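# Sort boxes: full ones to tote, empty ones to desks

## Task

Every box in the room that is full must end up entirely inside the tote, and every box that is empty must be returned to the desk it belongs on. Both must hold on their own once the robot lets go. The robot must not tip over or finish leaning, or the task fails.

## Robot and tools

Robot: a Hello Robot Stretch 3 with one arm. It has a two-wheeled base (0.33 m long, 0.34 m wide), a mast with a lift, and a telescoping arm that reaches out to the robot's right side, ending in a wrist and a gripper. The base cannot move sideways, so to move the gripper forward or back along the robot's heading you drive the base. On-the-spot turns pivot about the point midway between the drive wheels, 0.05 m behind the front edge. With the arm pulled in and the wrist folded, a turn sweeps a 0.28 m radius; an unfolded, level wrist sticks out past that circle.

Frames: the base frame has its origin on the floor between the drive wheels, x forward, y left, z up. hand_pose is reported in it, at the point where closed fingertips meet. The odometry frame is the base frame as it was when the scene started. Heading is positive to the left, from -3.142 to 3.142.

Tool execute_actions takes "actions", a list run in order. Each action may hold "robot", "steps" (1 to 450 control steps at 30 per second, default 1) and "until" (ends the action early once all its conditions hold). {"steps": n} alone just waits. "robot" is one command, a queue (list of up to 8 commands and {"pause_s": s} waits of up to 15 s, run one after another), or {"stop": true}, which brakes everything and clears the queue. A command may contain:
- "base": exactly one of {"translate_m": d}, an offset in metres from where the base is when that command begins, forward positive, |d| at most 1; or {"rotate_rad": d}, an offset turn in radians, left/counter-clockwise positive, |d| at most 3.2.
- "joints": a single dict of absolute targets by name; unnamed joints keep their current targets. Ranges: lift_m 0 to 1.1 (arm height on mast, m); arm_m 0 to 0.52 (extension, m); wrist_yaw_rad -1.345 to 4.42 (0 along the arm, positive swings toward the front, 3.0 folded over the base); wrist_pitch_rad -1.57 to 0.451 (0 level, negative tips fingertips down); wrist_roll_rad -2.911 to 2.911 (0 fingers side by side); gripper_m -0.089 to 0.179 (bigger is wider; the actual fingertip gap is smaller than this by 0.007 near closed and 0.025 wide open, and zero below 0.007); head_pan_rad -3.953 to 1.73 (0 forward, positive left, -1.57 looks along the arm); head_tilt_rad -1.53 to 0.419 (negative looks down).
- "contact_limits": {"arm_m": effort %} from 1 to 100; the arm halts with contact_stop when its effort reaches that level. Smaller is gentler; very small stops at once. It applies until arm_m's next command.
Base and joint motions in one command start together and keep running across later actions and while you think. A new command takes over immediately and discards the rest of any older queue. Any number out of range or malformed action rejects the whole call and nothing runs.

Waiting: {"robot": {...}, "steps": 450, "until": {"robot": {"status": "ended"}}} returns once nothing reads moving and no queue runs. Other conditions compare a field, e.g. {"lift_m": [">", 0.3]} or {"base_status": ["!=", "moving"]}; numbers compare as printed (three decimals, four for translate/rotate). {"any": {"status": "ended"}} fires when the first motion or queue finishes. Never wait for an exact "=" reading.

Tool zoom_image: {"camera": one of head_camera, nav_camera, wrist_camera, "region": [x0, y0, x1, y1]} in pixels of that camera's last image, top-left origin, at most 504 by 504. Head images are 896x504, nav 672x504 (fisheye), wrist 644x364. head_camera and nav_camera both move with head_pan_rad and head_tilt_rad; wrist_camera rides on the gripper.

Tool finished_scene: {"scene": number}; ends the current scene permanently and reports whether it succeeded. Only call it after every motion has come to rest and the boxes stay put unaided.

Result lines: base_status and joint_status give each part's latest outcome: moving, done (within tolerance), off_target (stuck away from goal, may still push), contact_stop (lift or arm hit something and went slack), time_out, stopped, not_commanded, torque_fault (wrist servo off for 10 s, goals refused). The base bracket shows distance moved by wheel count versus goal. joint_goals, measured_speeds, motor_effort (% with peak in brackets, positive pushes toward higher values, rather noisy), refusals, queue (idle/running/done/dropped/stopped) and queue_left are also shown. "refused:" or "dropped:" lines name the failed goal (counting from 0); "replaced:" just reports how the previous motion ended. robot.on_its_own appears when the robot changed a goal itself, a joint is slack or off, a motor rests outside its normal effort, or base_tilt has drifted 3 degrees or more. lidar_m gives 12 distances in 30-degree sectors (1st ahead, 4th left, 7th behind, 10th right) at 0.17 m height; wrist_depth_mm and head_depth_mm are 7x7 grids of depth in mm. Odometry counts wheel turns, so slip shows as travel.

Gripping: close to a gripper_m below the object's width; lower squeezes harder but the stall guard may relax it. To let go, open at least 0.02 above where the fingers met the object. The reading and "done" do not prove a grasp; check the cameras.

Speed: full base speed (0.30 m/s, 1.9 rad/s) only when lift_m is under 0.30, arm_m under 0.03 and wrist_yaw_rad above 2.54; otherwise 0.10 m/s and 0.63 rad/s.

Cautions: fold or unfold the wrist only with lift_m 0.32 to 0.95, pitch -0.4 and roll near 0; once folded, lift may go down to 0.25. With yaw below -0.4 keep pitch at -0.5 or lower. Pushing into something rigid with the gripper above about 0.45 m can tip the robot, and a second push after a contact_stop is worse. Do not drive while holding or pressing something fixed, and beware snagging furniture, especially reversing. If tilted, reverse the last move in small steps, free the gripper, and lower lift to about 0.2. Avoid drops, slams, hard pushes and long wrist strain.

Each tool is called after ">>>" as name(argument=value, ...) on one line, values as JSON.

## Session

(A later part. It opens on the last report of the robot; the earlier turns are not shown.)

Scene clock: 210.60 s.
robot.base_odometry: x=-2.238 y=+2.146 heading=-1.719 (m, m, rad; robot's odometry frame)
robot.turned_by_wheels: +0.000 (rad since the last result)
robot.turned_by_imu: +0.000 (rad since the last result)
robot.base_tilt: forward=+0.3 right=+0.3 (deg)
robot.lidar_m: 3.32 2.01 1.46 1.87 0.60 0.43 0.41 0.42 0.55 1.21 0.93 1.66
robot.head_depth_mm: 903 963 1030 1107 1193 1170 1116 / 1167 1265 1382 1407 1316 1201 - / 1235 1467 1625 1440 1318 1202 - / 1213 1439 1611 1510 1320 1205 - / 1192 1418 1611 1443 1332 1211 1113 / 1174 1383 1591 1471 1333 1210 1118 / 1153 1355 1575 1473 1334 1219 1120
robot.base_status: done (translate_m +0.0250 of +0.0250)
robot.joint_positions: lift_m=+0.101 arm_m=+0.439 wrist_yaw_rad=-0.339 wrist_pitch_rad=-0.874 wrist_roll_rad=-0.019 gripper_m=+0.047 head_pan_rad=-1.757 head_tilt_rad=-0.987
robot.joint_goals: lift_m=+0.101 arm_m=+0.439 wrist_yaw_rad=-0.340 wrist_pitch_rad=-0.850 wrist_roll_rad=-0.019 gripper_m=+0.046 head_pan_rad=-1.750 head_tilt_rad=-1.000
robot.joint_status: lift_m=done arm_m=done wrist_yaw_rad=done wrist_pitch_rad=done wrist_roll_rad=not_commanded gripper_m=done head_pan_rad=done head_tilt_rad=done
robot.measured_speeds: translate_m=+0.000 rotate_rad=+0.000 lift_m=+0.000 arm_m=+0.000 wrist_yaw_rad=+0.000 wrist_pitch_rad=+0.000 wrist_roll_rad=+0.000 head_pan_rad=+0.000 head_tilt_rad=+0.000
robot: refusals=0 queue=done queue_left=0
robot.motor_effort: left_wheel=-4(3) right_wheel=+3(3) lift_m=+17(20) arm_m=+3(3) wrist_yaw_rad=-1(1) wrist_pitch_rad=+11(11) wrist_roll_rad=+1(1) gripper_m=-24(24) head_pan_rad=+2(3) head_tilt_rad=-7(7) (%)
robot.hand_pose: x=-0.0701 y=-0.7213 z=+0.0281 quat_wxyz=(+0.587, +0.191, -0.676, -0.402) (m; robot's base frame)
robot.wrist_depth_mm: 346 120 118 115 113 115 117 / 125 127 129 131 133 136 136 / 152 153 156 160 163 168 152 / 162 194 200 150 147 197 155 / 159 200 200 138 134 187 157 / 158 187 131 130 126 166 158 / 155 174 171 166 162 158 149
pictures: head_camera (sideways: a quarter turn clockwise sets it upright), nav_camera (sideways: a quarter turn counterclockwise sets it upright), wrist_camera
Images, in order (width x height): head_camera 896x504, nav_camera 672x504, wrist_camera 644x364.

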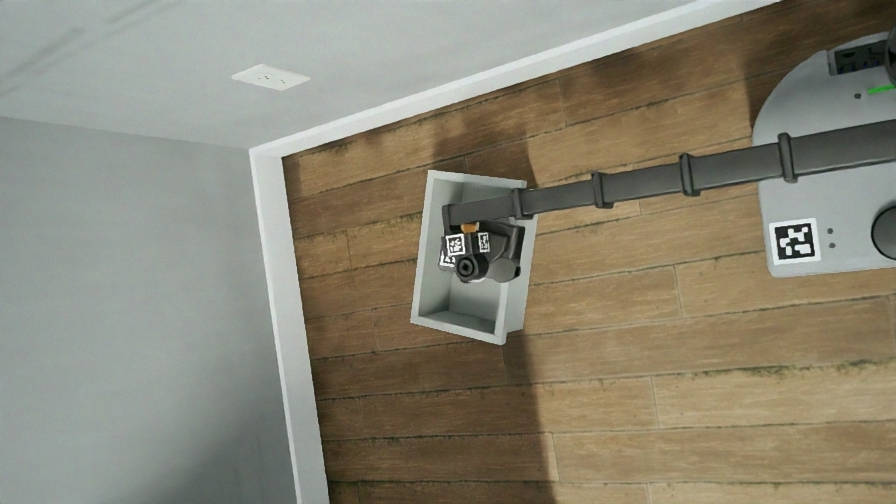

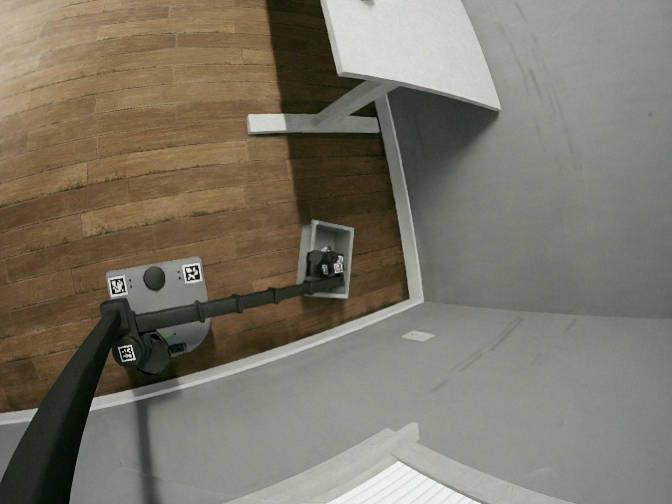

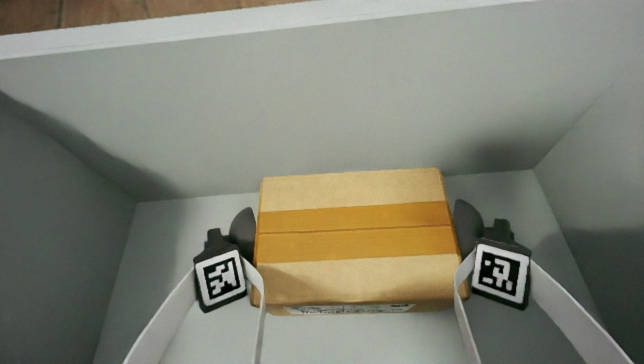

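>>> execute_actions(actions=[{"robot":[{"joints":{"lift_m":0.098}},{"joints":{"gripper_m":0.13}},{"joints":{"lift_m":0.26}}],"steps":300,"until":{"robot":{"status":"ended"}}},{"robot":[{"joints":{"lift_m":0.875,"arm_m":0.0,"wrist_yaw_rad":-0.1,"head_pan_rad":-1.9,"head_tilt_rad":-1.0},"base":{"translate_m":0.25}}],"steps":60}])

Scene clock: 228.93 s.
robot.base_odometry: x=-2.263 y=+1.981 heading=-1.719 (m, m, rad; robot's odometry frame)
robot.turned_by_wheels: +0.000 (rad since the last result)
robot.turned_by_imu: +0.001 (rad since the last result)
robot.base_tilt: forward=+1.1 right=+0.5 (deg)
robot.lidar_m: 3.15 2.59 1.85 1.41 0.85 0.60 0.57 0.59 0.78 1.21 0.84 1.65
robot.head_depth_mm: 994 1086 1195 1324 1308 1200 1119 / 1198 1336 1490 1453 1316 1215 - / 1287 1536 1630 1404 1344 1202 - / 1241 1476 1627 1424 1307 1207 - / 1207 1428 1618 1489 1308 1211 1115 / 1173 1368 1588 1463 1330 1216 1114 / 1139 1331 1568 1474 1333 1216 1120
robot.base_status: moving (translate_m +0.1665 of +0.2500)
robot.joint_positions: lift_m=+0.449 arm_m=+0.230 wrist_yaw_rad=-0.101 wrist_pitch_rad=-0.863 wrist_roll_rad=-0.019 gripper_m=+0.130 head_pan_rad=-1.893 head_tilt_rad=-0.988
robot.joint_goals: lift_m=+0.875 arm_m=+0.000 wrist_yaw_rad=-0.100 wrist_pitch_rad=-0.850 wrist_roll_rad=-0.019 gripper_m=+0.130 head_pan_rad=-1.900 head_tilt_rad=-1.000
robot.joint_status: lift_m=moving arm_m=moving wrist_yaw_rad=moving wrist_pitch_rad=done wrist_roll_rad=not_commanded gripper_m=done head_pan_rad=done head_tilt_rad=done
robot.measured_speeds: translate_m=+0.100 rotate_rad=+0.000 lift_m=+0.110 arm_m=-0.140 wrist_yaw_rad=+0.000 wrist_pitch_rad=+0.000 wrist_roll_rad=+0.000 head_pan_rad=+0.000 head_tilt_rad=+0.000
robot: refusals=0 queue=running queue_left=0
robot.motor_effort: left_wheel=-1(4) right_wheel=+4(8) lift_m=+36(39) arm_m=-7(1) wrist_yaw_rad=+1(5) wrist_pitch_rad=+6(12) wrist_roll_rad=+1(1) gripper_m=+0(94) head_pan_rad=-2(12) head_tilt_rad=-7(7) (%)
robot.hand_pose: x=-0.0366 y=-0.5221 z=+0.3775 quat_wxyz=(+0.633, +0.266, -0.650, -0.326) (m; robot's base frame)
robot.wrist_depth_mm: 712 736 743 761 792 753 551 / 786 786 785 778 741 694 561 / 475 712 705 666 550 628 578 / 514 629 623 597 576 535 547 / 591 572 579 559 503 523 509 / 545 526 525 509 507 488 477 / 483 487 485 469 469 451 438
pictures: head_camera (sideways: a quarter turn clockwise sets it upright), nav_camera (sideways: a quarter turn counterclockwise sets it upright), wrist_camera
Images, in order (width x height): head_camera 896x504, nav_camera 672x504, wrist_camera 644x364.

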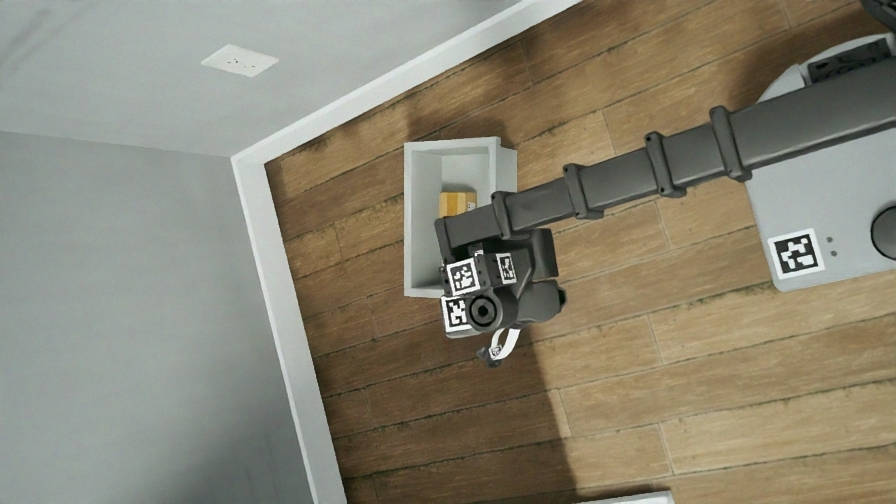

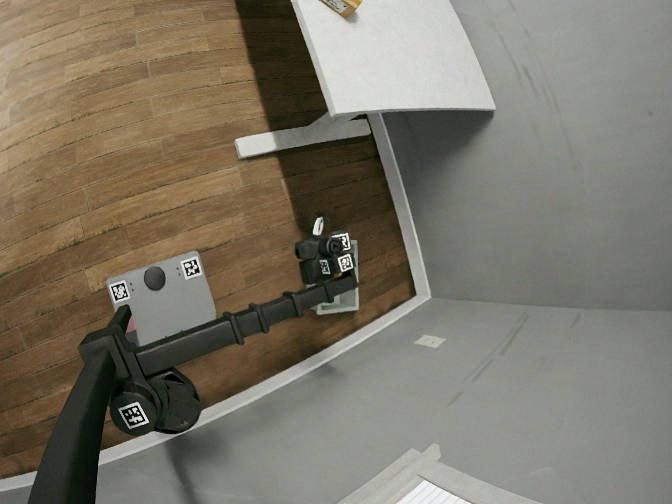

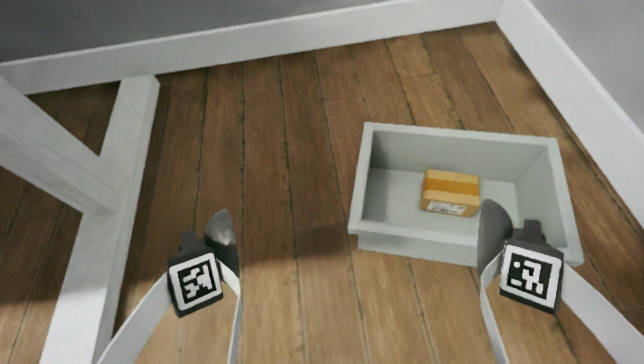

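>>> execute_actions(actions=[{"steps":100,"until":{"robot":{"base_status":["!=","moving"]}}},{"robot":[{"base":{"translate_m":0.95},"joints":{"head_pan_rad":-1.5,"head_tilt_rad":-0.75}},{"base":{"translate_m":0.41},"joints":{"arm_m":0.44,"wrist_yaw_rad":-0.31,"gripper_m":0.15}}],"steps":450,"until":{"robot":{"status":"ended"}}},{"steps":200,"until":{"robot":{"status":"ended"}}}])

Scene clock: 250.07 s.
robot.base_odometry: x=-2.475 y=+0.553 heading=-1.719 (m, m, rad; robot's odometry frame)
robot.turned_by_wheels: +0.000 (rad since the last result)
robot.turned_by_imu: +0.004 (rad since the last result)
robot.base_tilt: forward=+0.3 right=+0.2 (deg)
robot.lidar_m: 1.30 1.69 1.61 1.41 1.74 2.10 2.00 1.25 1.21 0.74 0.72 1.57
robot.head_depth_mm: 980 - 938 778 665 1285 1159 / 993 - 863 779 665 1284 1160 / 1011 1105 916 778 665 1286 1161 / 1018 1117 943 779 667 1291 1160 / 1029 1123 942 781 667 1286 1151 / 1040 1154 944 782 667 1310 1164 / 1047 1195 1355 781 666 1316 1166
robot.base_status: done (translate_m +0.4100 of +0.4100)
robot.joint_positions: lift_m=+0.875 arm_m=+0.440 wrist_yaw_rad=-0.309 wrist_pitch_rad=-0.863 wrist_roll_rad=-0.019 gripper_m=+0.150 head_pan_rad=-1.507 head_tilt_rad=-0.754
robot.joint_goals: lift_m=+0.875 arm_m=+0.440 wrist_yaw_rad=-0.310 wrist_pitch_rad=-0.850 wrist_roll_rad=-0.019 gripper_m=+0.150 head_pan_rad=-1.500 head_tilt_rad=-0.750
robot.joint_status: lift_m=done arm_m=done wrist_yaw_rad=done wrist_pitch_rad=done wrist_roll_rad=not_commanded gripper_m=done head_pan_rad=done head_tilt_rad=done
robot.measured_speeds: translate_m=+0.000 rotate_rad=+0.000 lift_m=+0.000 arm_m=+0.000 wrist_yaw_rad=+0.000 wrist_pitch_rad=+0.000 wrist_roll_rad=+0.000 head_pan_rad=+0.000 head_tilt_rad=+0.000
robot: refusals=0 queue=done queue_left=0
robot.motor_effort: left_wheel=-4(5) right_wheel=+2(8) lift_m=+35(33) arm_m=+3(6) wrist_yaw_rad=-1(3) wrist_pitch_rad=+6(6) wrist_roll_rad=+1(1) gripper_m=-1(82) head_pan_rad=+2(20) head_tilt_rad=+3(25) (%)
robot.hand_pose: x=-0.0666 y=-0.7260 z=+0.8030 quat_wxyz=(+0.596, +0.197, -0.674, -0.389) (m; robot's base frame)
robot.wrist_depth_mm: 408 424 410 405 379 366 351 / 387 377 364 348 333 321 312 / 346 331 318 306 302 289 279 / 309 298 289 283 273 265 257 / 278 273 259 205 250 245 237 / 251 251 238 187 229 221 220 / 233 226 220 212 212 208 201
pictures: head_camera (sideways: a quarter turn clockwise sets it upright), nav_camera (sideways: a quarter turn counterclockwise sets it upright), wrist_camera
Images, in order (width x height): head_camera 896x504, nav_camera 672x504, wrist_camera 644x364.

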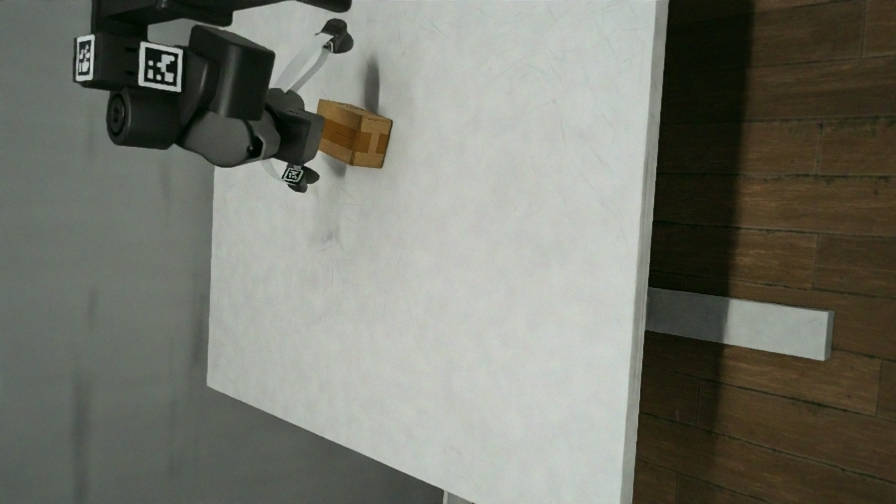

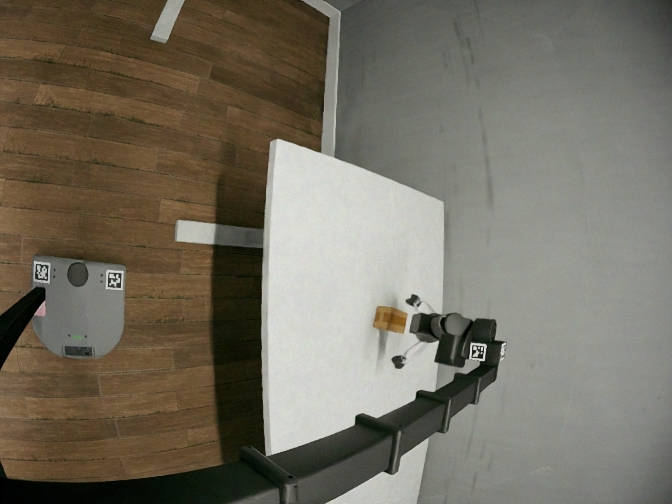

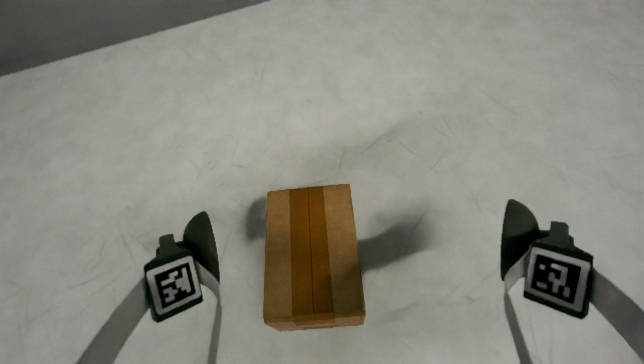

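>>> execute_actions(actions=[{"robot":[{"base":{"translate_m":0.020},"joints":{"arm_m":0.462,"head_tilt_rad":-0.7,"gripper_m":0.14}},{"joints":{"lift_m":0.818}}],"steps":300,"until":{"robot":{"status":"ended"}}}])

Scene clock: 259.73 s.
robot.base_odometry: x=-2.478 y=+0.534 heading=-1.719 (m, m, rad; robot's odometry frame)
robot.turned_by_wheels: +0.000 (rad since the last result)
robot.turned_by_imu: +0.001 (rad since the last result)
robot.base_tilt: forward=+0.3 right=+0.2 (deg)
robot.lidar_m: 1.28 1.68 1.60 1.42 1.75 2.12 2.02 1.26 1.21 0.71 0.71 1.57
robot.head_depth_mm: 977 1076 966 799 692 633 1186 / 987 1087 - 818 692 1264 1178 / 995 1119 1053 823 692 1266 1182 / 1006 1132 1015 822 691 1271 1182 / 1016 1141 1013 823 693 1258 1164 / 1022 1154 1052 824 692 1292 1183 / 1033 1163 1339 1465 693 1293 1184
robot.base_status: done (translate_m +0.0200 of +0.0200)
robot.joint_positions: lift_m=+0.818 arm_m=+0.462 wrist_yaw_rad=-0.309 wrist_pitch_rad=-0.863 wrist_roll_rad=-0.019 gripper_m=+0.140 head_pan_rad=-1.507 head_tilt_rad=-0.705
robot.joint_goals: lift_m=+0.818 arm_m=+0.462 wrist_yaw_rad=-0.310 wrist_pitch_rad=-0.850 wrist_roll_rad=-0.019 gripper_m=+0.140 head_pan_rad=-1.500 head_tilt_rad=-0.700
robot.joint_status: lift_m=done arm_m=done wrist_yaw_rad=done wrist_pitch_rad=done wrist_roll_rad=not_commanded gripper_m=done head_pan_rad=done head_tilt_rad=done
robot.measured_speeds: translate_m=+0.000 rotate_rad=+0.000 lift_m=+0.000 arm_m=+0.000 wrist_yaw_rad=+0.000 wrist_pitch_rad=+0.000 wrist_roll_rad=+0.000 head_pan_rad=+0.000 head_tilt_rad=+0.000
robot: refusals=0 queue=done queue_left=0
robot.motor_effort: left_wheel=-4(4) right_wheel=+2(9) lift_m=+16(35) arm_m=+3(7) wrist_yaw_rad=-1(1) wrist_pitch_rad=+5(6) wrist_roll_rad=+1(1) gripper_m=+1(53) head_pan_rad=+3(2) head_tilt_rad=+3(10) (%)
robot.hand_pose: x=-0.0666 y=-0.7480 z=+0.7469 quat_wxyz=(+0.596, +0.197, -0.674, -0.389) (m; robot's base frame)
robot.wrist_depth_mm: 345 333 315 305 292 281 273 / 300 289 278 268 259 251 244 / 265 256 250 239 232 224 217 / 234 228 225 159 201 204 198 / 212 208 204 145 147 190 184 / 195 193 185 133 132 171 170 / 179 174 171 127 158 161 157
pictures: head_camera (sideways: a quarter turn clockwise sets it upright), nav_camera (sideways: a quarter turn counterclockwise sets it upright), wrist_camera
Images, in order (width x height): head_camera 896x504, nav_camera 672x504, wrist_camera 644x364.

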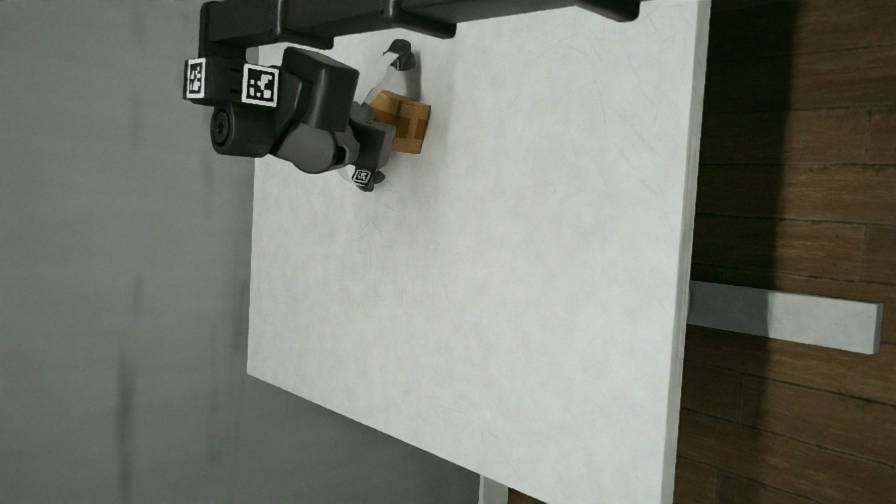

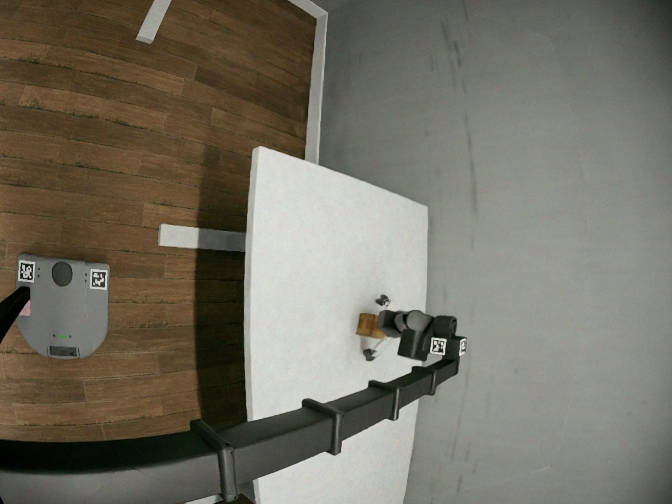

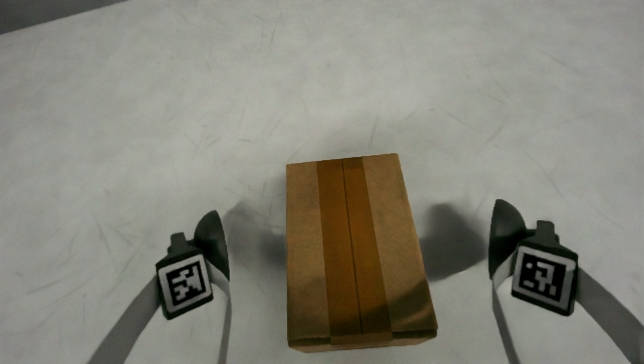

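>>> execute_actions(actions=[{"robot":[{"joints":{"lift_m":0.811}},{"joints":{"gripper_m":0.025}},{"joints":{"lift_m":0.845}},{"pause_s":0.4}],"steps":300,"until":{"robot":{"status":"ended"}}}])

Scene clock: 265.77 s.
robot.base_odometry: x=-2.478 y=+0.534 heading=-1.719 (m, m, rad; robot's odometry frame)
robot.turned_by_wheels: +0.000 (rad since the last result)
robot.turned_by_imu: +0.001 (rad since the last result)
robot.base_tilt: forward=+0.4 right=+0.3 (deg)
robot.lidar_m: 1.28 1.68 1.60 1.42 1.75 2.11 2.02 1.26 1.21 0.71 0.71 1.57
robot.head_depth_mm: 981 1059 951 800 690 633 1181 / 986 1072 - 817 692 1266 1181 / 996 1118 1013 822 691 1269 1182 / 1004 1129 1012 823 693 1268 1178 / 1012 1144 1015 824 692 1258 1163 / 1019 1153 1054 823 692 1297 1183 / 1029 1166 1345 1467 694 1295 1180
robot.base_status: done (translate_m +0.0200 of +0.0200)
robot.joint_positions: lift_m=+0.845 arm_m=+0.462 wrist_yaw_rad=-0.309 wrist_pitch_rad=-0.860 wrist_roll_rad=-0.019 gripper_m=+0.026 head_pan_rad=-1.507 head_tilt_rad=-0.705
robot.joint_goals: lift_m=+0.845 arm_m=+0.462 wrist_yaw_rad=-0.310 wrist_pitch_rad=-0.850 wrist_roll_rad=-0.019 gripper_m=+0.025 head_pan_rad=-1.500 head_tilt_rad=-0.700
robot.joint_status: lift_m=done arm_m=done wrist_yaw_rad=done wrist_pitch_rad=done wrist_roll_rad=not_commanded gripper_m=done head_pan_rad=done head_tilt_rad=done
robot.measured_speeds: translate_m=+0.000 rotate_rad=+0.000 lift_m=+0.000 arm_m=+0.000 wrist_yaw_rad=+0.000 wrist_pitch_rad=+0.000 wrist_roll_rad=+0.000 head_pan_rad=+0.000 head_tilt_rad=+0.000
robot: refusals=0 queue=done queue_left=0
robot.motor_effort: left_wheel=-3(4) right_wheel=+3(3) lift_m=+34(36) arm_m=+3(3) wrist_yaw_rad=+0(1) wrist_pitch_rad=+4(6) wrist_roll_rad=+1(1) gripper_m=-18(99) head_pan_rad=+2(2) head_tilt_rad=+3(3) (%)
robot.hand_pose: x=-0.0669 y=-0.7486 z=+0.7734 quat_wxyz=(+0.596, +0.196, -0.675, -0.389) (m; robot's base frame)
robot.wrist_depth_mm: 382 386 363 350 334 324 311 / 344 328 319 306 296 288 278 / 305 292 282 277 266 257 247 / 268 264 254 151 228 232 227 / 243 239 233 137 137 213 208 / 221 217 212 127 126 195 193 / 205 199 193 122 154 181 180
pictures: head_camera (sideways: a quarter turn clockwise sets it upright), nav_camera (sideways: a quarter turn counterclockwise sets it upright), wrist_camera
Images, in order (width x height): head_camera 896x504, nav_camera 672x504, wrist_camera 644x364.

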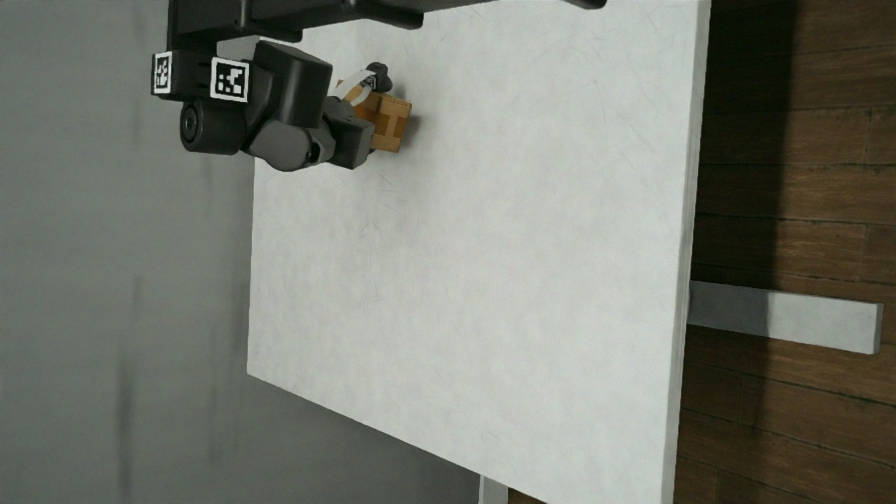

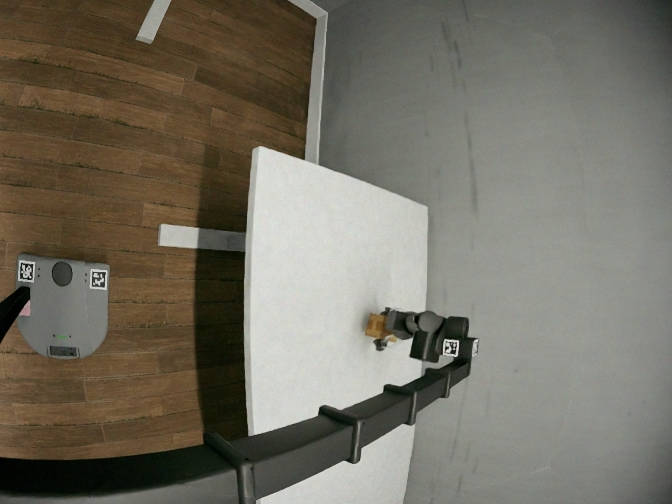

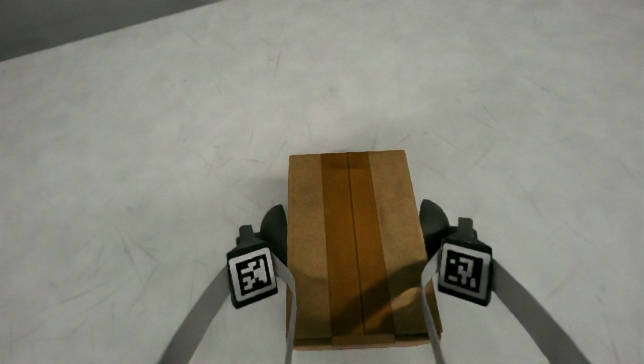

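>>> execute_actions(actions=[{"robot":[{"joints":{"lift_m":0.812,"head_pan_rad":1.0,"head_tilt_rad":-0.35}},{"joints":{"gripper_m":0.14}},{"joints":{"lift_m":0.875}}],"steps":300,"until":{"robot":{"status":"ended"}}}])

Scene clock: 272.53 s.
robot.base_odometry: x=-2.478 y=+0.534 heading=-1.719 (m, m, rad; robot's odometry frame)
robot.turned_by_wheels: +0.000 (rad since the last result)
robot.turned_by_imu: +0.001 (rad since the last result)
robot.base_tilt: forward=+0.4 right=+0.2 (deg)
robot.lidar_m: 1.28 1.68 1.60 1.42 1.75 2.13 2.02 1.27 1.21 0.71 0.71 1.57
robot.head_depth_mm: 1896 1974 1541 1727 1991 1776 1458 / 2049 2181 1851 2342 2237 1767 1452 / 1967 2118 2231 2319 2137 1766 1443 / 1821 1993 2111 2019 2051 1764 1443 / 1399 1510 1618 1731 1888 1755 1434 / 1620 1752 1825 1871 2115 1748 1438 / 1591 1703 1755 1857 2016 1689 1428
robot.base_status: done (translate_m +0.0200 of +0.0200)
robot.joint_positions: lift_m=+0.875 arm_m=+0.462 wrist_yaw_rad=-0.309 wrist_pitch_rad=-0.859 wrist_roll_rad=-0.019 gripper_m=+0.140 head_pan_rad=+0.993 head_tilt_rad=-0.359
robot.joint_goals: lift_m=+0.875 arm_m=+0.462 wrist_yaw_rad=-0.310 wrist_pitch_rad=-0.850 wrist_roll_rad=-0.019 gripper_m=+0.140 head_pan_rad=+1.000 head_tilt_rad=-0.350
robot.joint_status: lift_m=done arm_m=done wrist_yaw_rad=done wrist_pitch_rad=done wrist_roll_rad=not_commanded gripper_m=done head_pan_rad=done head_tilt_rad=done
robot.measured_speeds: translate_m=+0.000 rotate_rad=+0.000 lift_m=+0.000 arm_m=+0.000 wrist_yaw_rad=+0.000 wrist_pitch_rad=+0.000 wrist_roll_rad=+0.000 head_pan_rad=+0.000 head_tilt_rad=+0.000
robot: refusals=0 queue=done queue_left=0
robot.motor_effort: left_wheel=-3(4) right_wheel=+2(3) lift_m=+34(39) arm_m=+3(3) wrist_yaw_rad=-1(1) wrist_pitch_rad=+4(4) wrist_roll_rad=+1(1) gripper_m=-1(92) head_pan_rad=+2(27) head_tilt_rad=+6(32) (%)
robot.hand_pose: x=-0.0669 y=-0.7488 z=+0.8036 quat_wxyz=(+0.596, +0.196, -0.675, -0.388) (m; robot's base frame)
robot.wrist_depth_mm: 386 418 420 396 382 368 352 / 390 378 364 348 337 325 315 / 347 333 323 312 300 292 285 / 309 299 292 281 275 265 260 / 279 272 265 207 245 246 240 / 253 252 239 190 222 223 222 / 230 226 222 178 207 207 202
pictures: head_camera (sideways: a quarter turn clockwise sets it upright), nav_camera (sideways: a quarter turn counterclockwise sets it upright), wrist_camera
Images, in order (width x height): head_camera 896x504, nav_camera 672x504, wrist_camera 644x364.

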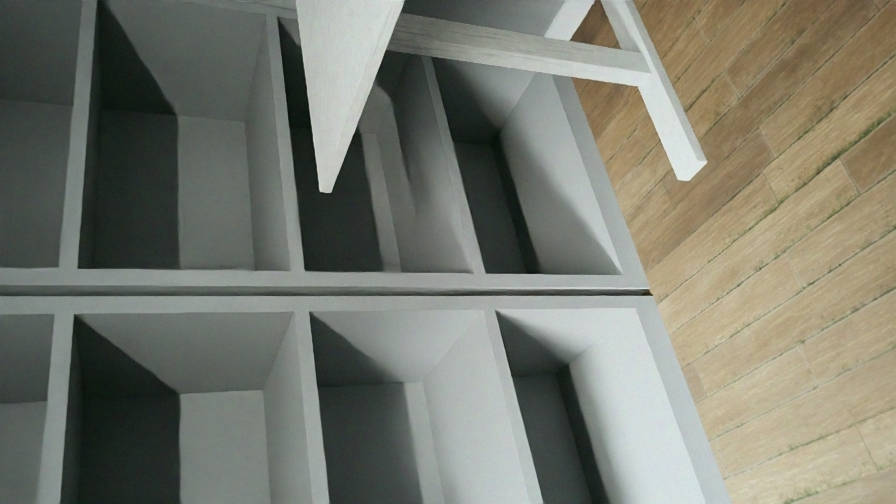

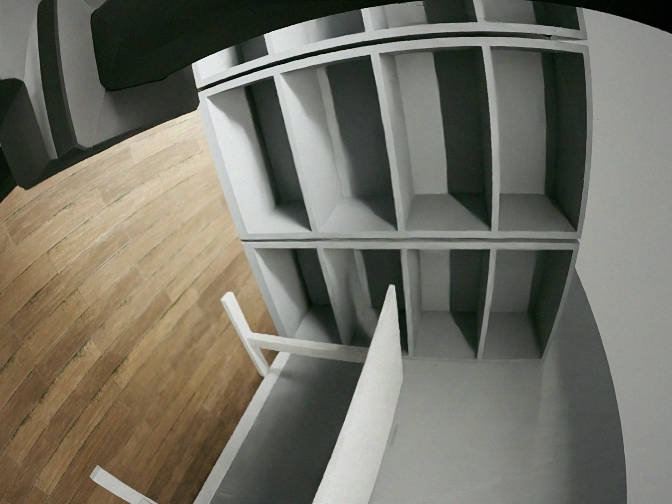

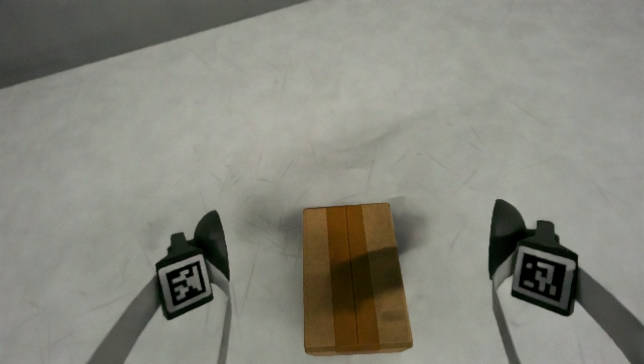

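>>> execute_actions(actions=[{"robot":{"joints":{"arm_m":0.2,"lift_m":0.95,"head_pan_rad":-2.6,"head_tilt_rad":-0.5}},"steps":300,"until":{"robot":{"status":"ended"}}}])

Scene clock: 277.30 s.
robot.base_odometry: x=-2.478 y=+0.534 heading=-1.719 (m, m, rad; robot's odometry frame)
robot.turned_by_wheels: +0.000 (rad since the last result)
robot.turned_by_imu: +0.001 (rad since the last result)
robot.base_tilt: forward=+0.3 right=+0.1 (deg)
robot.lidar_m: 1.28 1.68 1.60 1.42 1.75 2.12 2.02 1.27 1.20 0.71 0.71 1.57
robot.head_depth_mm: 1764 1881 2025 2194 1906 1559 1377 / 1846 1994 2148 2104 1903 1560 - / 1946 2096 2257 1075 1840 1576 - / 1812 1968 2044 1105 915 1640 - / 1595 1724 1566 1100 884 - - / 1418 1520 1549 1100 881 - - / 1282 1370 1419 1101 941 - -
robot.base_status: done (translate_m +0.0200 of +0.0200)
robot.joint_positions: lift_m=+0.950 arm_m=+0.200 wrist_yaw_rad=-0.309 wrist_pitch_rad=-0.859 wrist_roll_rad=-0.019 gripper_m=+0.140 head_pan_rad=-2.593 head_tilt_rad=-0.494
robot.joint_goals: lift_m=+0.950 arm_m=+0.200 wrist_yaw_rad=-0.310 wrist_pitch_rad=-0.850 wrist_roll_rad=-0.019 gripper_m=+0.140 head_pan_rad=-2.600 head_tilt_rad=-0.500
robot.joint_status: lift_m=done arm_m=done wrist_yaw_rad=done wrist_pitch_rad=done wrist_roll_rad=not_commanded gripper_m=done head_pan_rad=done head_tilt_rad=done
robot.measured_speeds: translate_m=+0.000 rotate_rad=+0.000 lift_m=+0.000 arm_m=+0.000 wrist_yaw_rad=+0.000 wrist_pitch_rad=+0.000 wrist_roll_rad=+0.000 head_pan_rad=+0.000 head_tilt_rad=+0.000
robot: refusals=0 queue=done queue_left=0
robot.motor_effort: left_wheel=-3(3) right_wheel=+2(2) lift_m=+34(37) arm_m=-3(4) wrist_yaw_rad=-1(1) wrist_pitch_rad=+4(4) wrist_roll_rad=+1(1) gripper_m=+0(1) head_pan_rad=-3(27) head_tilt_rad=-3(20) (%)
robot.hand_pose: x=-0.0669 y=-0.4873 z=+0.8785 quat_wxyz=(+0.596, +0.196, -0.675, -0.388) (m; robot's base frame)
robot.wrist_depth_mm: 581 562 538 517 505 482 468 / 508 493 475 448 440 428 410 / 454 435 412 395 394 389 373 / 401 393 385 367 358 352 335 / 363 351 345 332 326 319 311 / 336 327 313 308 300 289 289 / 304 295 289 285 276 275 268
pictures: head_camera (sideways: a quarter turn clockwise sets it upright), nav_camera (sideways: a quarter turn counterclockwise sets it upright), wrist_camera
Images, in order (width x height): head_camera 896x504, nav_camera 672x504, wrist_camera 644x364.

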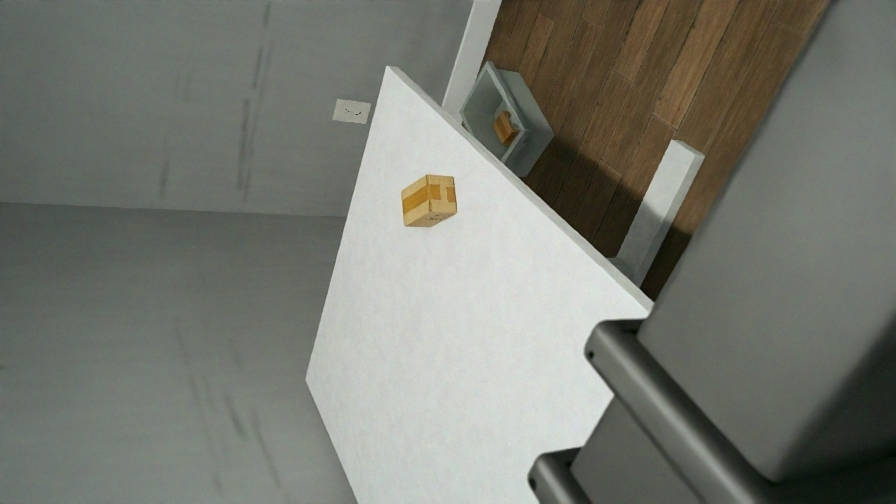

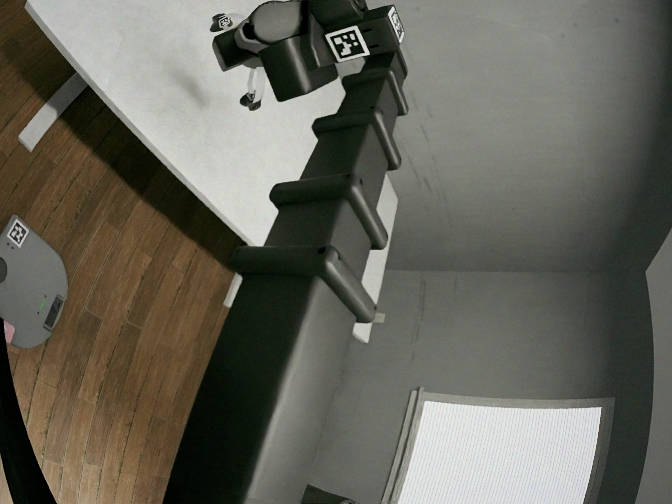

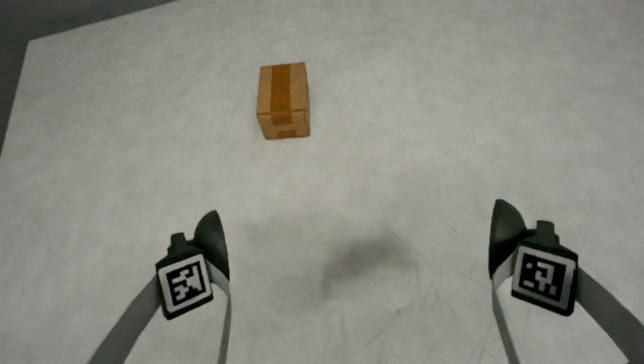

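>>> execute_actions(actions=[])

Scene clock: 281.27 s.
robot.base_odometry: x=-2.478 y=+0.534 heading=-1.719 (m, m, rad; robot's odometry frame)
robot.turned_by_wheels: +0.000 (rad since the last result)
robot.turned_by_imu: +0.000 (rad since the last result)
robot.base_tilt: forward=+0.3 right=+0.2 (deg)
robot.lidar_m: 1.28 1.68 1.60 1.42 1.74 2.12 2.02 1.26 1.21 0.71 0.71 1.57
robot.head_depth_mm: 1752 1885 2034 2200 1911 1552 1380 / 1854 1980 2156 2093 1901 1558 - / 1951 2114 2247 1072 1840 1580 - / 1801 1970 2049 1106 916 1627 - / 1588 1718 1566 1103 879 - - / 1421 1526 1550 1101 880 - - / 1285 1371 1424 1099 942 - -
robot.base_status: done (translate_m +0.0200 of +0.0200)
robot.joint_positions: lift_m=+0.950 arm_m=+0.200 wrist_yaw_rad=-0.309 wrist_pitch_rad=-0.859 wrist_roll_rad=-0.019 gripper_m=+0.140 head_pan_rad=-2.593 head_tilt_rad=-0.494
robot.joint_goals: lift_m=+0.950 arm_m=+0.200 wrist_yaw_rad=-0.310 wrist_pitch_rad=-0.850 wrist_roll_rad=-0.019 gripper_m=+0.140 head_pan_rad=-2.600 head_tilt_rad=-0.500
robot.joint_status: lift_m=done arm_m=done wrist_yaw_rad=done wrist_pitch_rad=done wrist_roll_rad=not_commanded gripper_m=done head_pan_rad=done head_tilt_rad=done
robot.measured_speeds: translate_m=+0.000 rotate_rad=+0.000 lift_m=+0.000 arm_m=+0.000 wrist_yaw_rad=+0.000 wrist_pitch_rad=+0.000 wrist_roll_rad=+0.000 head_pan_rad=+0.000 head_tilt_rad=+0.000
robot: refusals=0 queue=done queue_left=0
robot.motor_effort: left_wheel=-3(3) right_wheel=+2(2) lift_m=+34(34) arm_m=-3(2) wrist_yaw_rad=-1(1) wrist_pitch_rad=+4(4) wrist_roll_rad=+1(1) gripper_m=+0(0) head_pan_rad=-3(3) head_tilt_rad=-3(4) (%)
robot.hand_pose: x=-0.0669 y=-0.4873 z=+0.8785 quat_wxyz=(+0.596, +0.196, -0.675, -0.388) (m; robot's base frame)
robot.wrist_depth_mm: 582 573 543 519 499 475 462 / 515 480 469 449 446 425 404 / 455 440 421 392 396 384 369 / 405 392 375 367 354 348 338 / 367 353 345 335 323 323 316 / 333 323 310 310 299 292 286 / 305 298 288 284 278 270 265
pictures: head_camera (sideways: a quarter turn clockwise sets it upright), nav_camera (sideways: a quarter turn counterclockwise sets it upright), wrist_camera
Images, in order (width x height): head_camera 896x504, nav_camera 672x504, wrist_camera 644x364.

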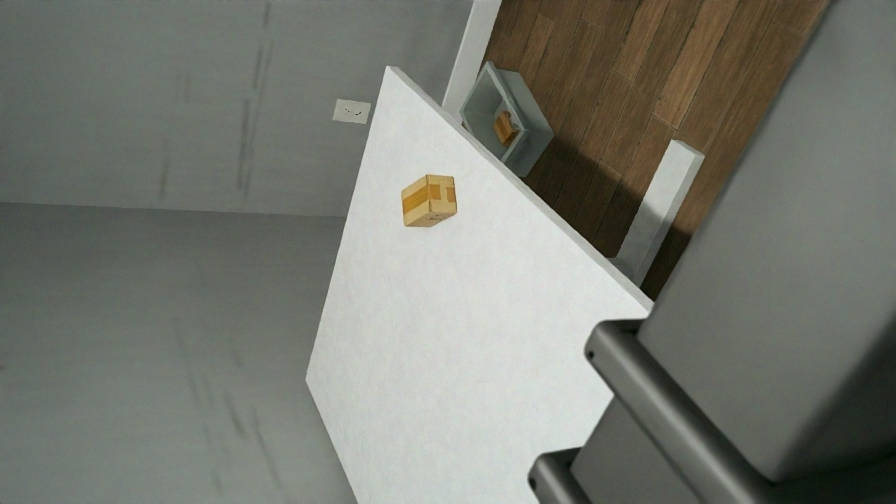

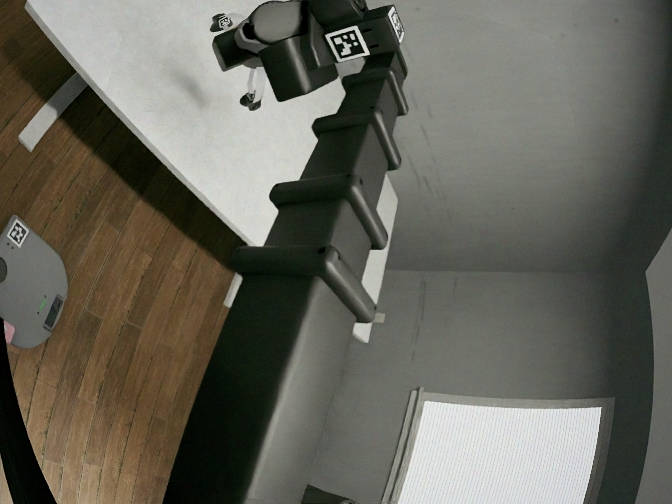

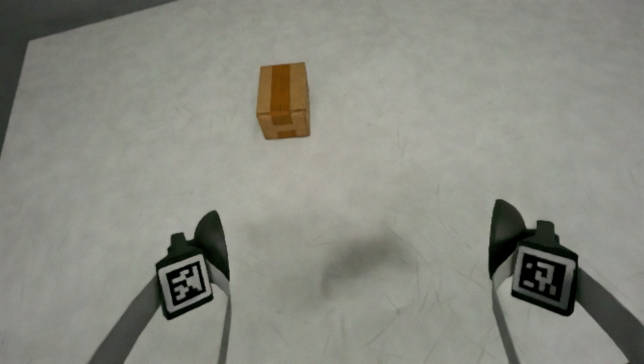

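>>> execute_actions(actions=[{"robot":{"joints":{"head_pan_rad":-3.9,"head_tilt_rad":-0.4}},"steps":150,"until":{"robot":{"status":"ended"}}}])

>>> execute_actions(actions=[{"robot":{"joints":{"head_pan_rad":1.2,"head_tilt_rad":-0.4}},"steps":200,"until":{"robot":{"status":"ended"}}}])

Scene clock: 284.00 s.
robot.base_odometry: x=-2.478 y=+0.534 heading=-1.719 (m, m, rad; robot's odometry frame)
robot.turned_by_wheels: +0.000 (rad since the last result)
robot.turned_by_imu: +0.000 (rad since the last result)
robot.base_tilt: forward=+0.4 right=+0.2 (deg)
robot.lidar_m: 1.29 1.68 1.60 1.41 1.75 2.12 2.02 1.27 1.21 0.71 0.71 1.58
robot.head_depth_mm: 1494 1623 - - - - - / 2649 2788 1779 1875 - - - / 2505 2720 2954 - - - - / 2303 2481 2685 - - - - / 2131 2290 2449 - - - - / 2003 2138 2263 - - - - / 1870 1996 2120 - - - -
robot.base_status: done (translate_m +0.0200 of +0.0200)
robot.joint_positions: lift_m=+0.950 arm_m=+0.200 wrist_yaw_rad=-0.309 wrist_pitch_rad=-0.859 wrist_roll_rad=-0.019 gripper_m=+0.140 head_pan_rad=-3.893 head_tilt_rad=-0.409
robot.joint_goals: lift_m=+0.950 arm_m=+0.200 wrist_yaw_rad=-0.310 wrist_pitch_rad=-0.850 wrist_roll_rad=-0.019 gripper_m=+0.140 head_pan_rad=-3.900 head_tilt_rad=-0.400
robot.joint_status: lift_m=done arm_m=done wrist_yaw_rad=done wrist_pitch_rad=done wrist_roll_rad=not_commanded gripper_m=done head_pan_rad=done head_tilt_rad=done
robot.measured_speeds: translate_m=+0.000 rotate_rad=+0.000 lift_m=+0.000 arm_m=+0.000 wrist_yaw_rad=+0.000 wrist_pitch_rad=+0.000 wrist_roll_rad=+0.000 head_pan_rad=+0.000 head_tilt_rad=+0.000
robot: refusals=0 queue=done queue_left=0
robot.motor_effort: left_wheel=-3(3) right_wheel=+2(2) lift_m=+34(34) arm_m=-3(3) wrist_yaw_rad=+0(1) wrist_pitch_rad=+4(4) wrist_roll_rad=+1(1) gripper_m=-1(1) head_pan_rad=-2(26) head_tilt_rad=+5(17) (%)
robot.hand_pose: x=-0.0669 y=-0.4873 z=+0.8785 quat_wxyz=(+0.596, +0.196, -0.675, -0.388) (m; robot's base frame)
robot.wrist_depth_mm: 582 581 546 525 499 483 464 / 512 496 470 446 445 434 407 / 458 434 422 398 397 387 369 / 402 387 377 363 354 350 338 / 363 355 343 337 327 316 311 / 330 327 314 309 301 292 290 / 306 294 287 282 278 271 266
pictures: head_camera (sideways: a quarter turn clockwise sets it upright), nav_camera (sideways: a quarter turn counterclockwise sets it upright), wrist_camera
Images, in order (width x height): head_camera 896x504, nav_camera 672x504, wrist_camera 644x364.

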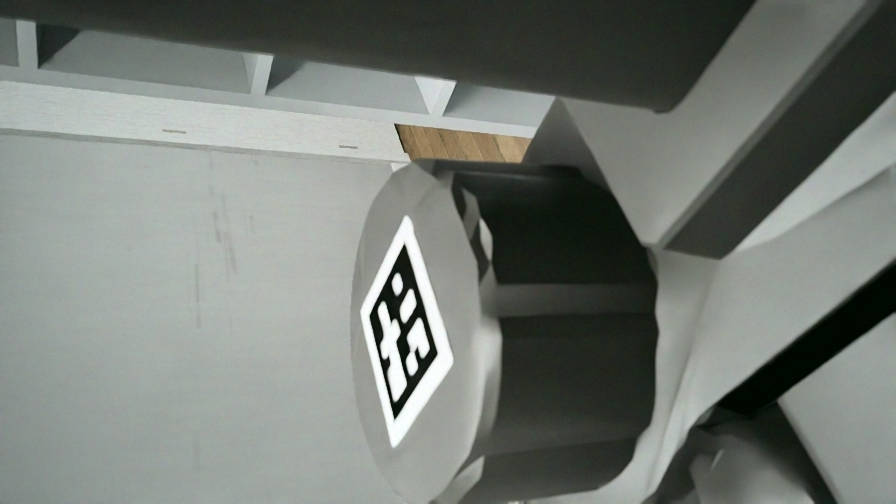

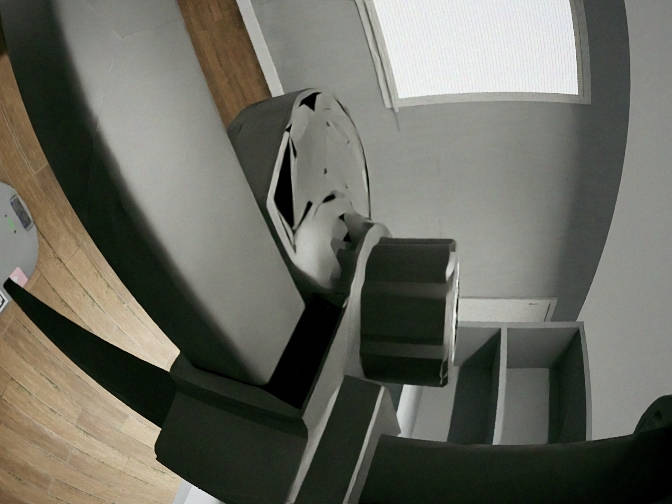

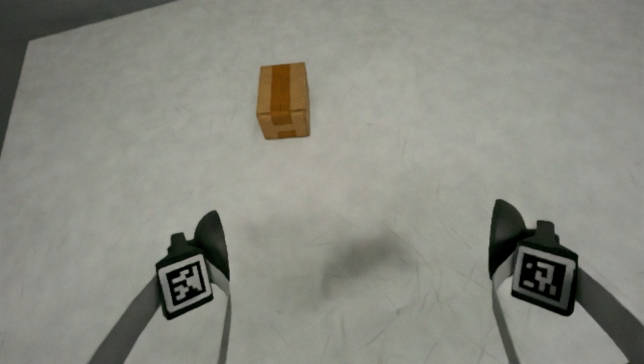

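Scene clock: 287.00 s.
robot.base_odometry: x=-2.478 y=+0.534 heading=-1.719 (m, m, rad; robot's odometry frame)
robot.turned_by_wheels: +0.000 (rad since the last result)
robot.turned_by_imu: +0.000 (rad since the last result)
robot.base_tilt: forward=+0.3 right=+0.1 (deg)
robot.lidar_m: 1.28 1.68 1.60 1.42 1.76 2.12 2.02 1.27 1.21 0.71 0.71 1.57
robot.head_depth_mm: 1848 1976 2180 2350 2047 1689 1399 / 1381 1647 2111 2031 2001 1683 1395 / 1411 1531 1635 1738 1900 1678 1390 / 1671 1774 1931 1896 1989 1672 1383 / 1634 1730 1892 1789 1988 1674 1383 / 1585 1687 1832 1783 1976 1668 1385 / 1541 1627 1762 1677 1954 1656 1381
robot.base_status: done (translate_m +0.0200 of +0.0200)
robot.joint_positions: lift_m=+0.950 arm_m=+0.200 wrist_yaw_rad=-0.309 wrist_pitch_rad=-0.859 wrist_roll_rad=-0.019 gripper_m=+0.140 head_pan_rad=+1.193 head_tilt_rad=-0.409
robot.joint_goals: lift_m=+0.950 arm_m=+0.200 wrist_yaw_rad=-0.310 wrist_pitch_rad=-0.850 wrist_roll_rad=-0.019 gripper_m=+0.140 head_pan_rad=+1.200 head_tilt_rad=-0.400
robot.joint_status: lift_m=done arm_m=done wrist_yaw_rad=done wrist_pitch_rad=done wrist_roll_rad=not_commanded gripper_m=done head_pan_rad=done head_tilt_rad=done
robot.measured_speeds: translate_m=+0.000 rotate_rad=+0.000 lift_m=+0.000 arm_m=+0.000 wrist_yaw_rad=+0.000 wrist_pitch_rad=+0.000 wrist_roll_rad=+0.000 head_pan_rad=+0.000 head_tilt_rad=+0.000
robot: refusals=0 queue=done queue_left=0
robot.motor_effort: left_wheel=-3(3) right_wheel=+2(2) lift_m=+34(34) arm_m=-2(2) wrist_yaw_rad=-1(1) wrist_pitch_rad=+4(4) wrist_roll_rad=+1(1) gripper_m=+0(1) head_pan_rad=+3(27) head_tilt_rad=+5(6) (%)
robot.hand_pose: x=-0.0669 y=-0.4873 z=+0.8785 quat_wxyz=(+0.596, +0.196, -0.675, -0.388) (m; robot's base frame)
robot.wrist_depth_mm: 590 567 559 515 506 483 456 / 517 487 473 447 442 432 409 / 455 437 418 400 393 382 367 / 399 394 380 368 358 347 335 / 365 354 345 337 325 319 309 / 334 325 311 306 297 290 291 / 305 293 288 284 277 272 266
pictures: head_camera (sideways: a quarter turn clockwise sets it upright), nav_camera (sideways: a quarter turn counterclockwise sets it upright), wrist_camera
Images, in order (width x height): head_camera 896x504, nav_camera 672x504, wrist_camera 644x364.

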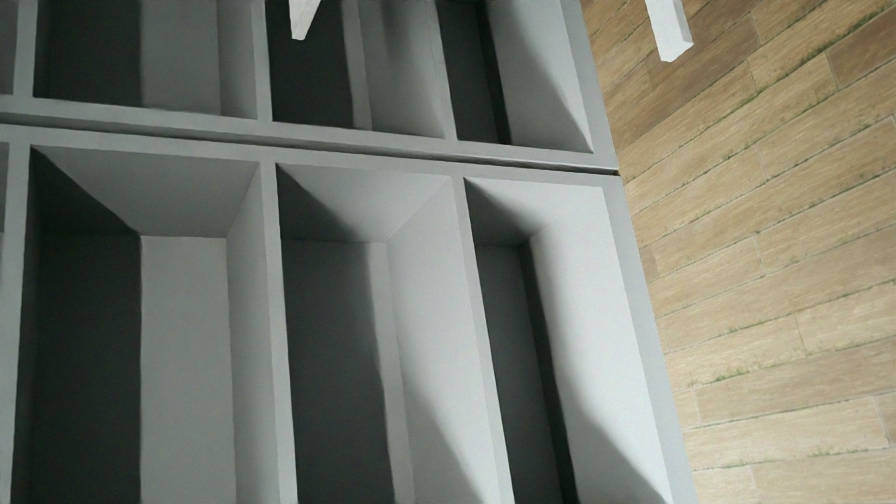

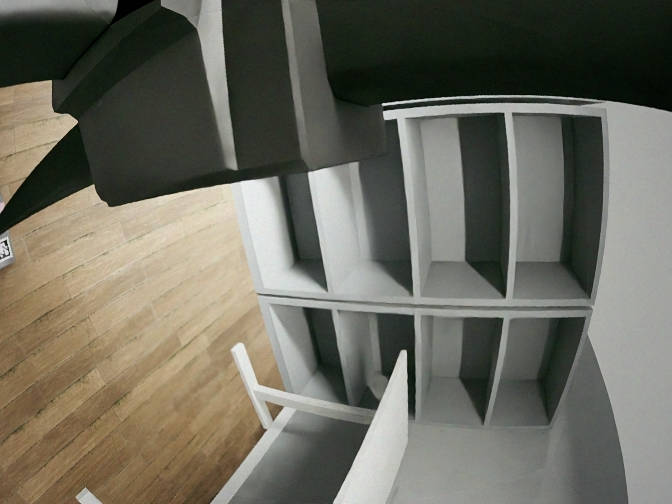

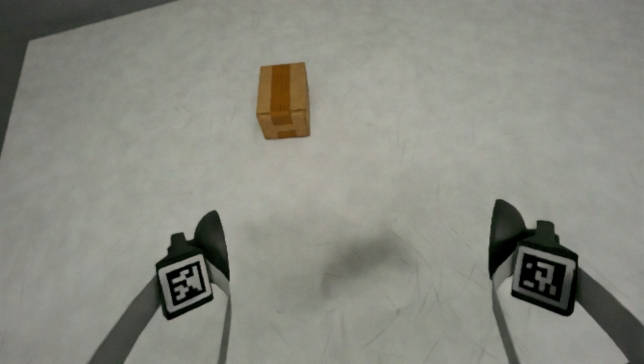

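>>> finished_scene(scene=2)

The scene is finished: the task was done.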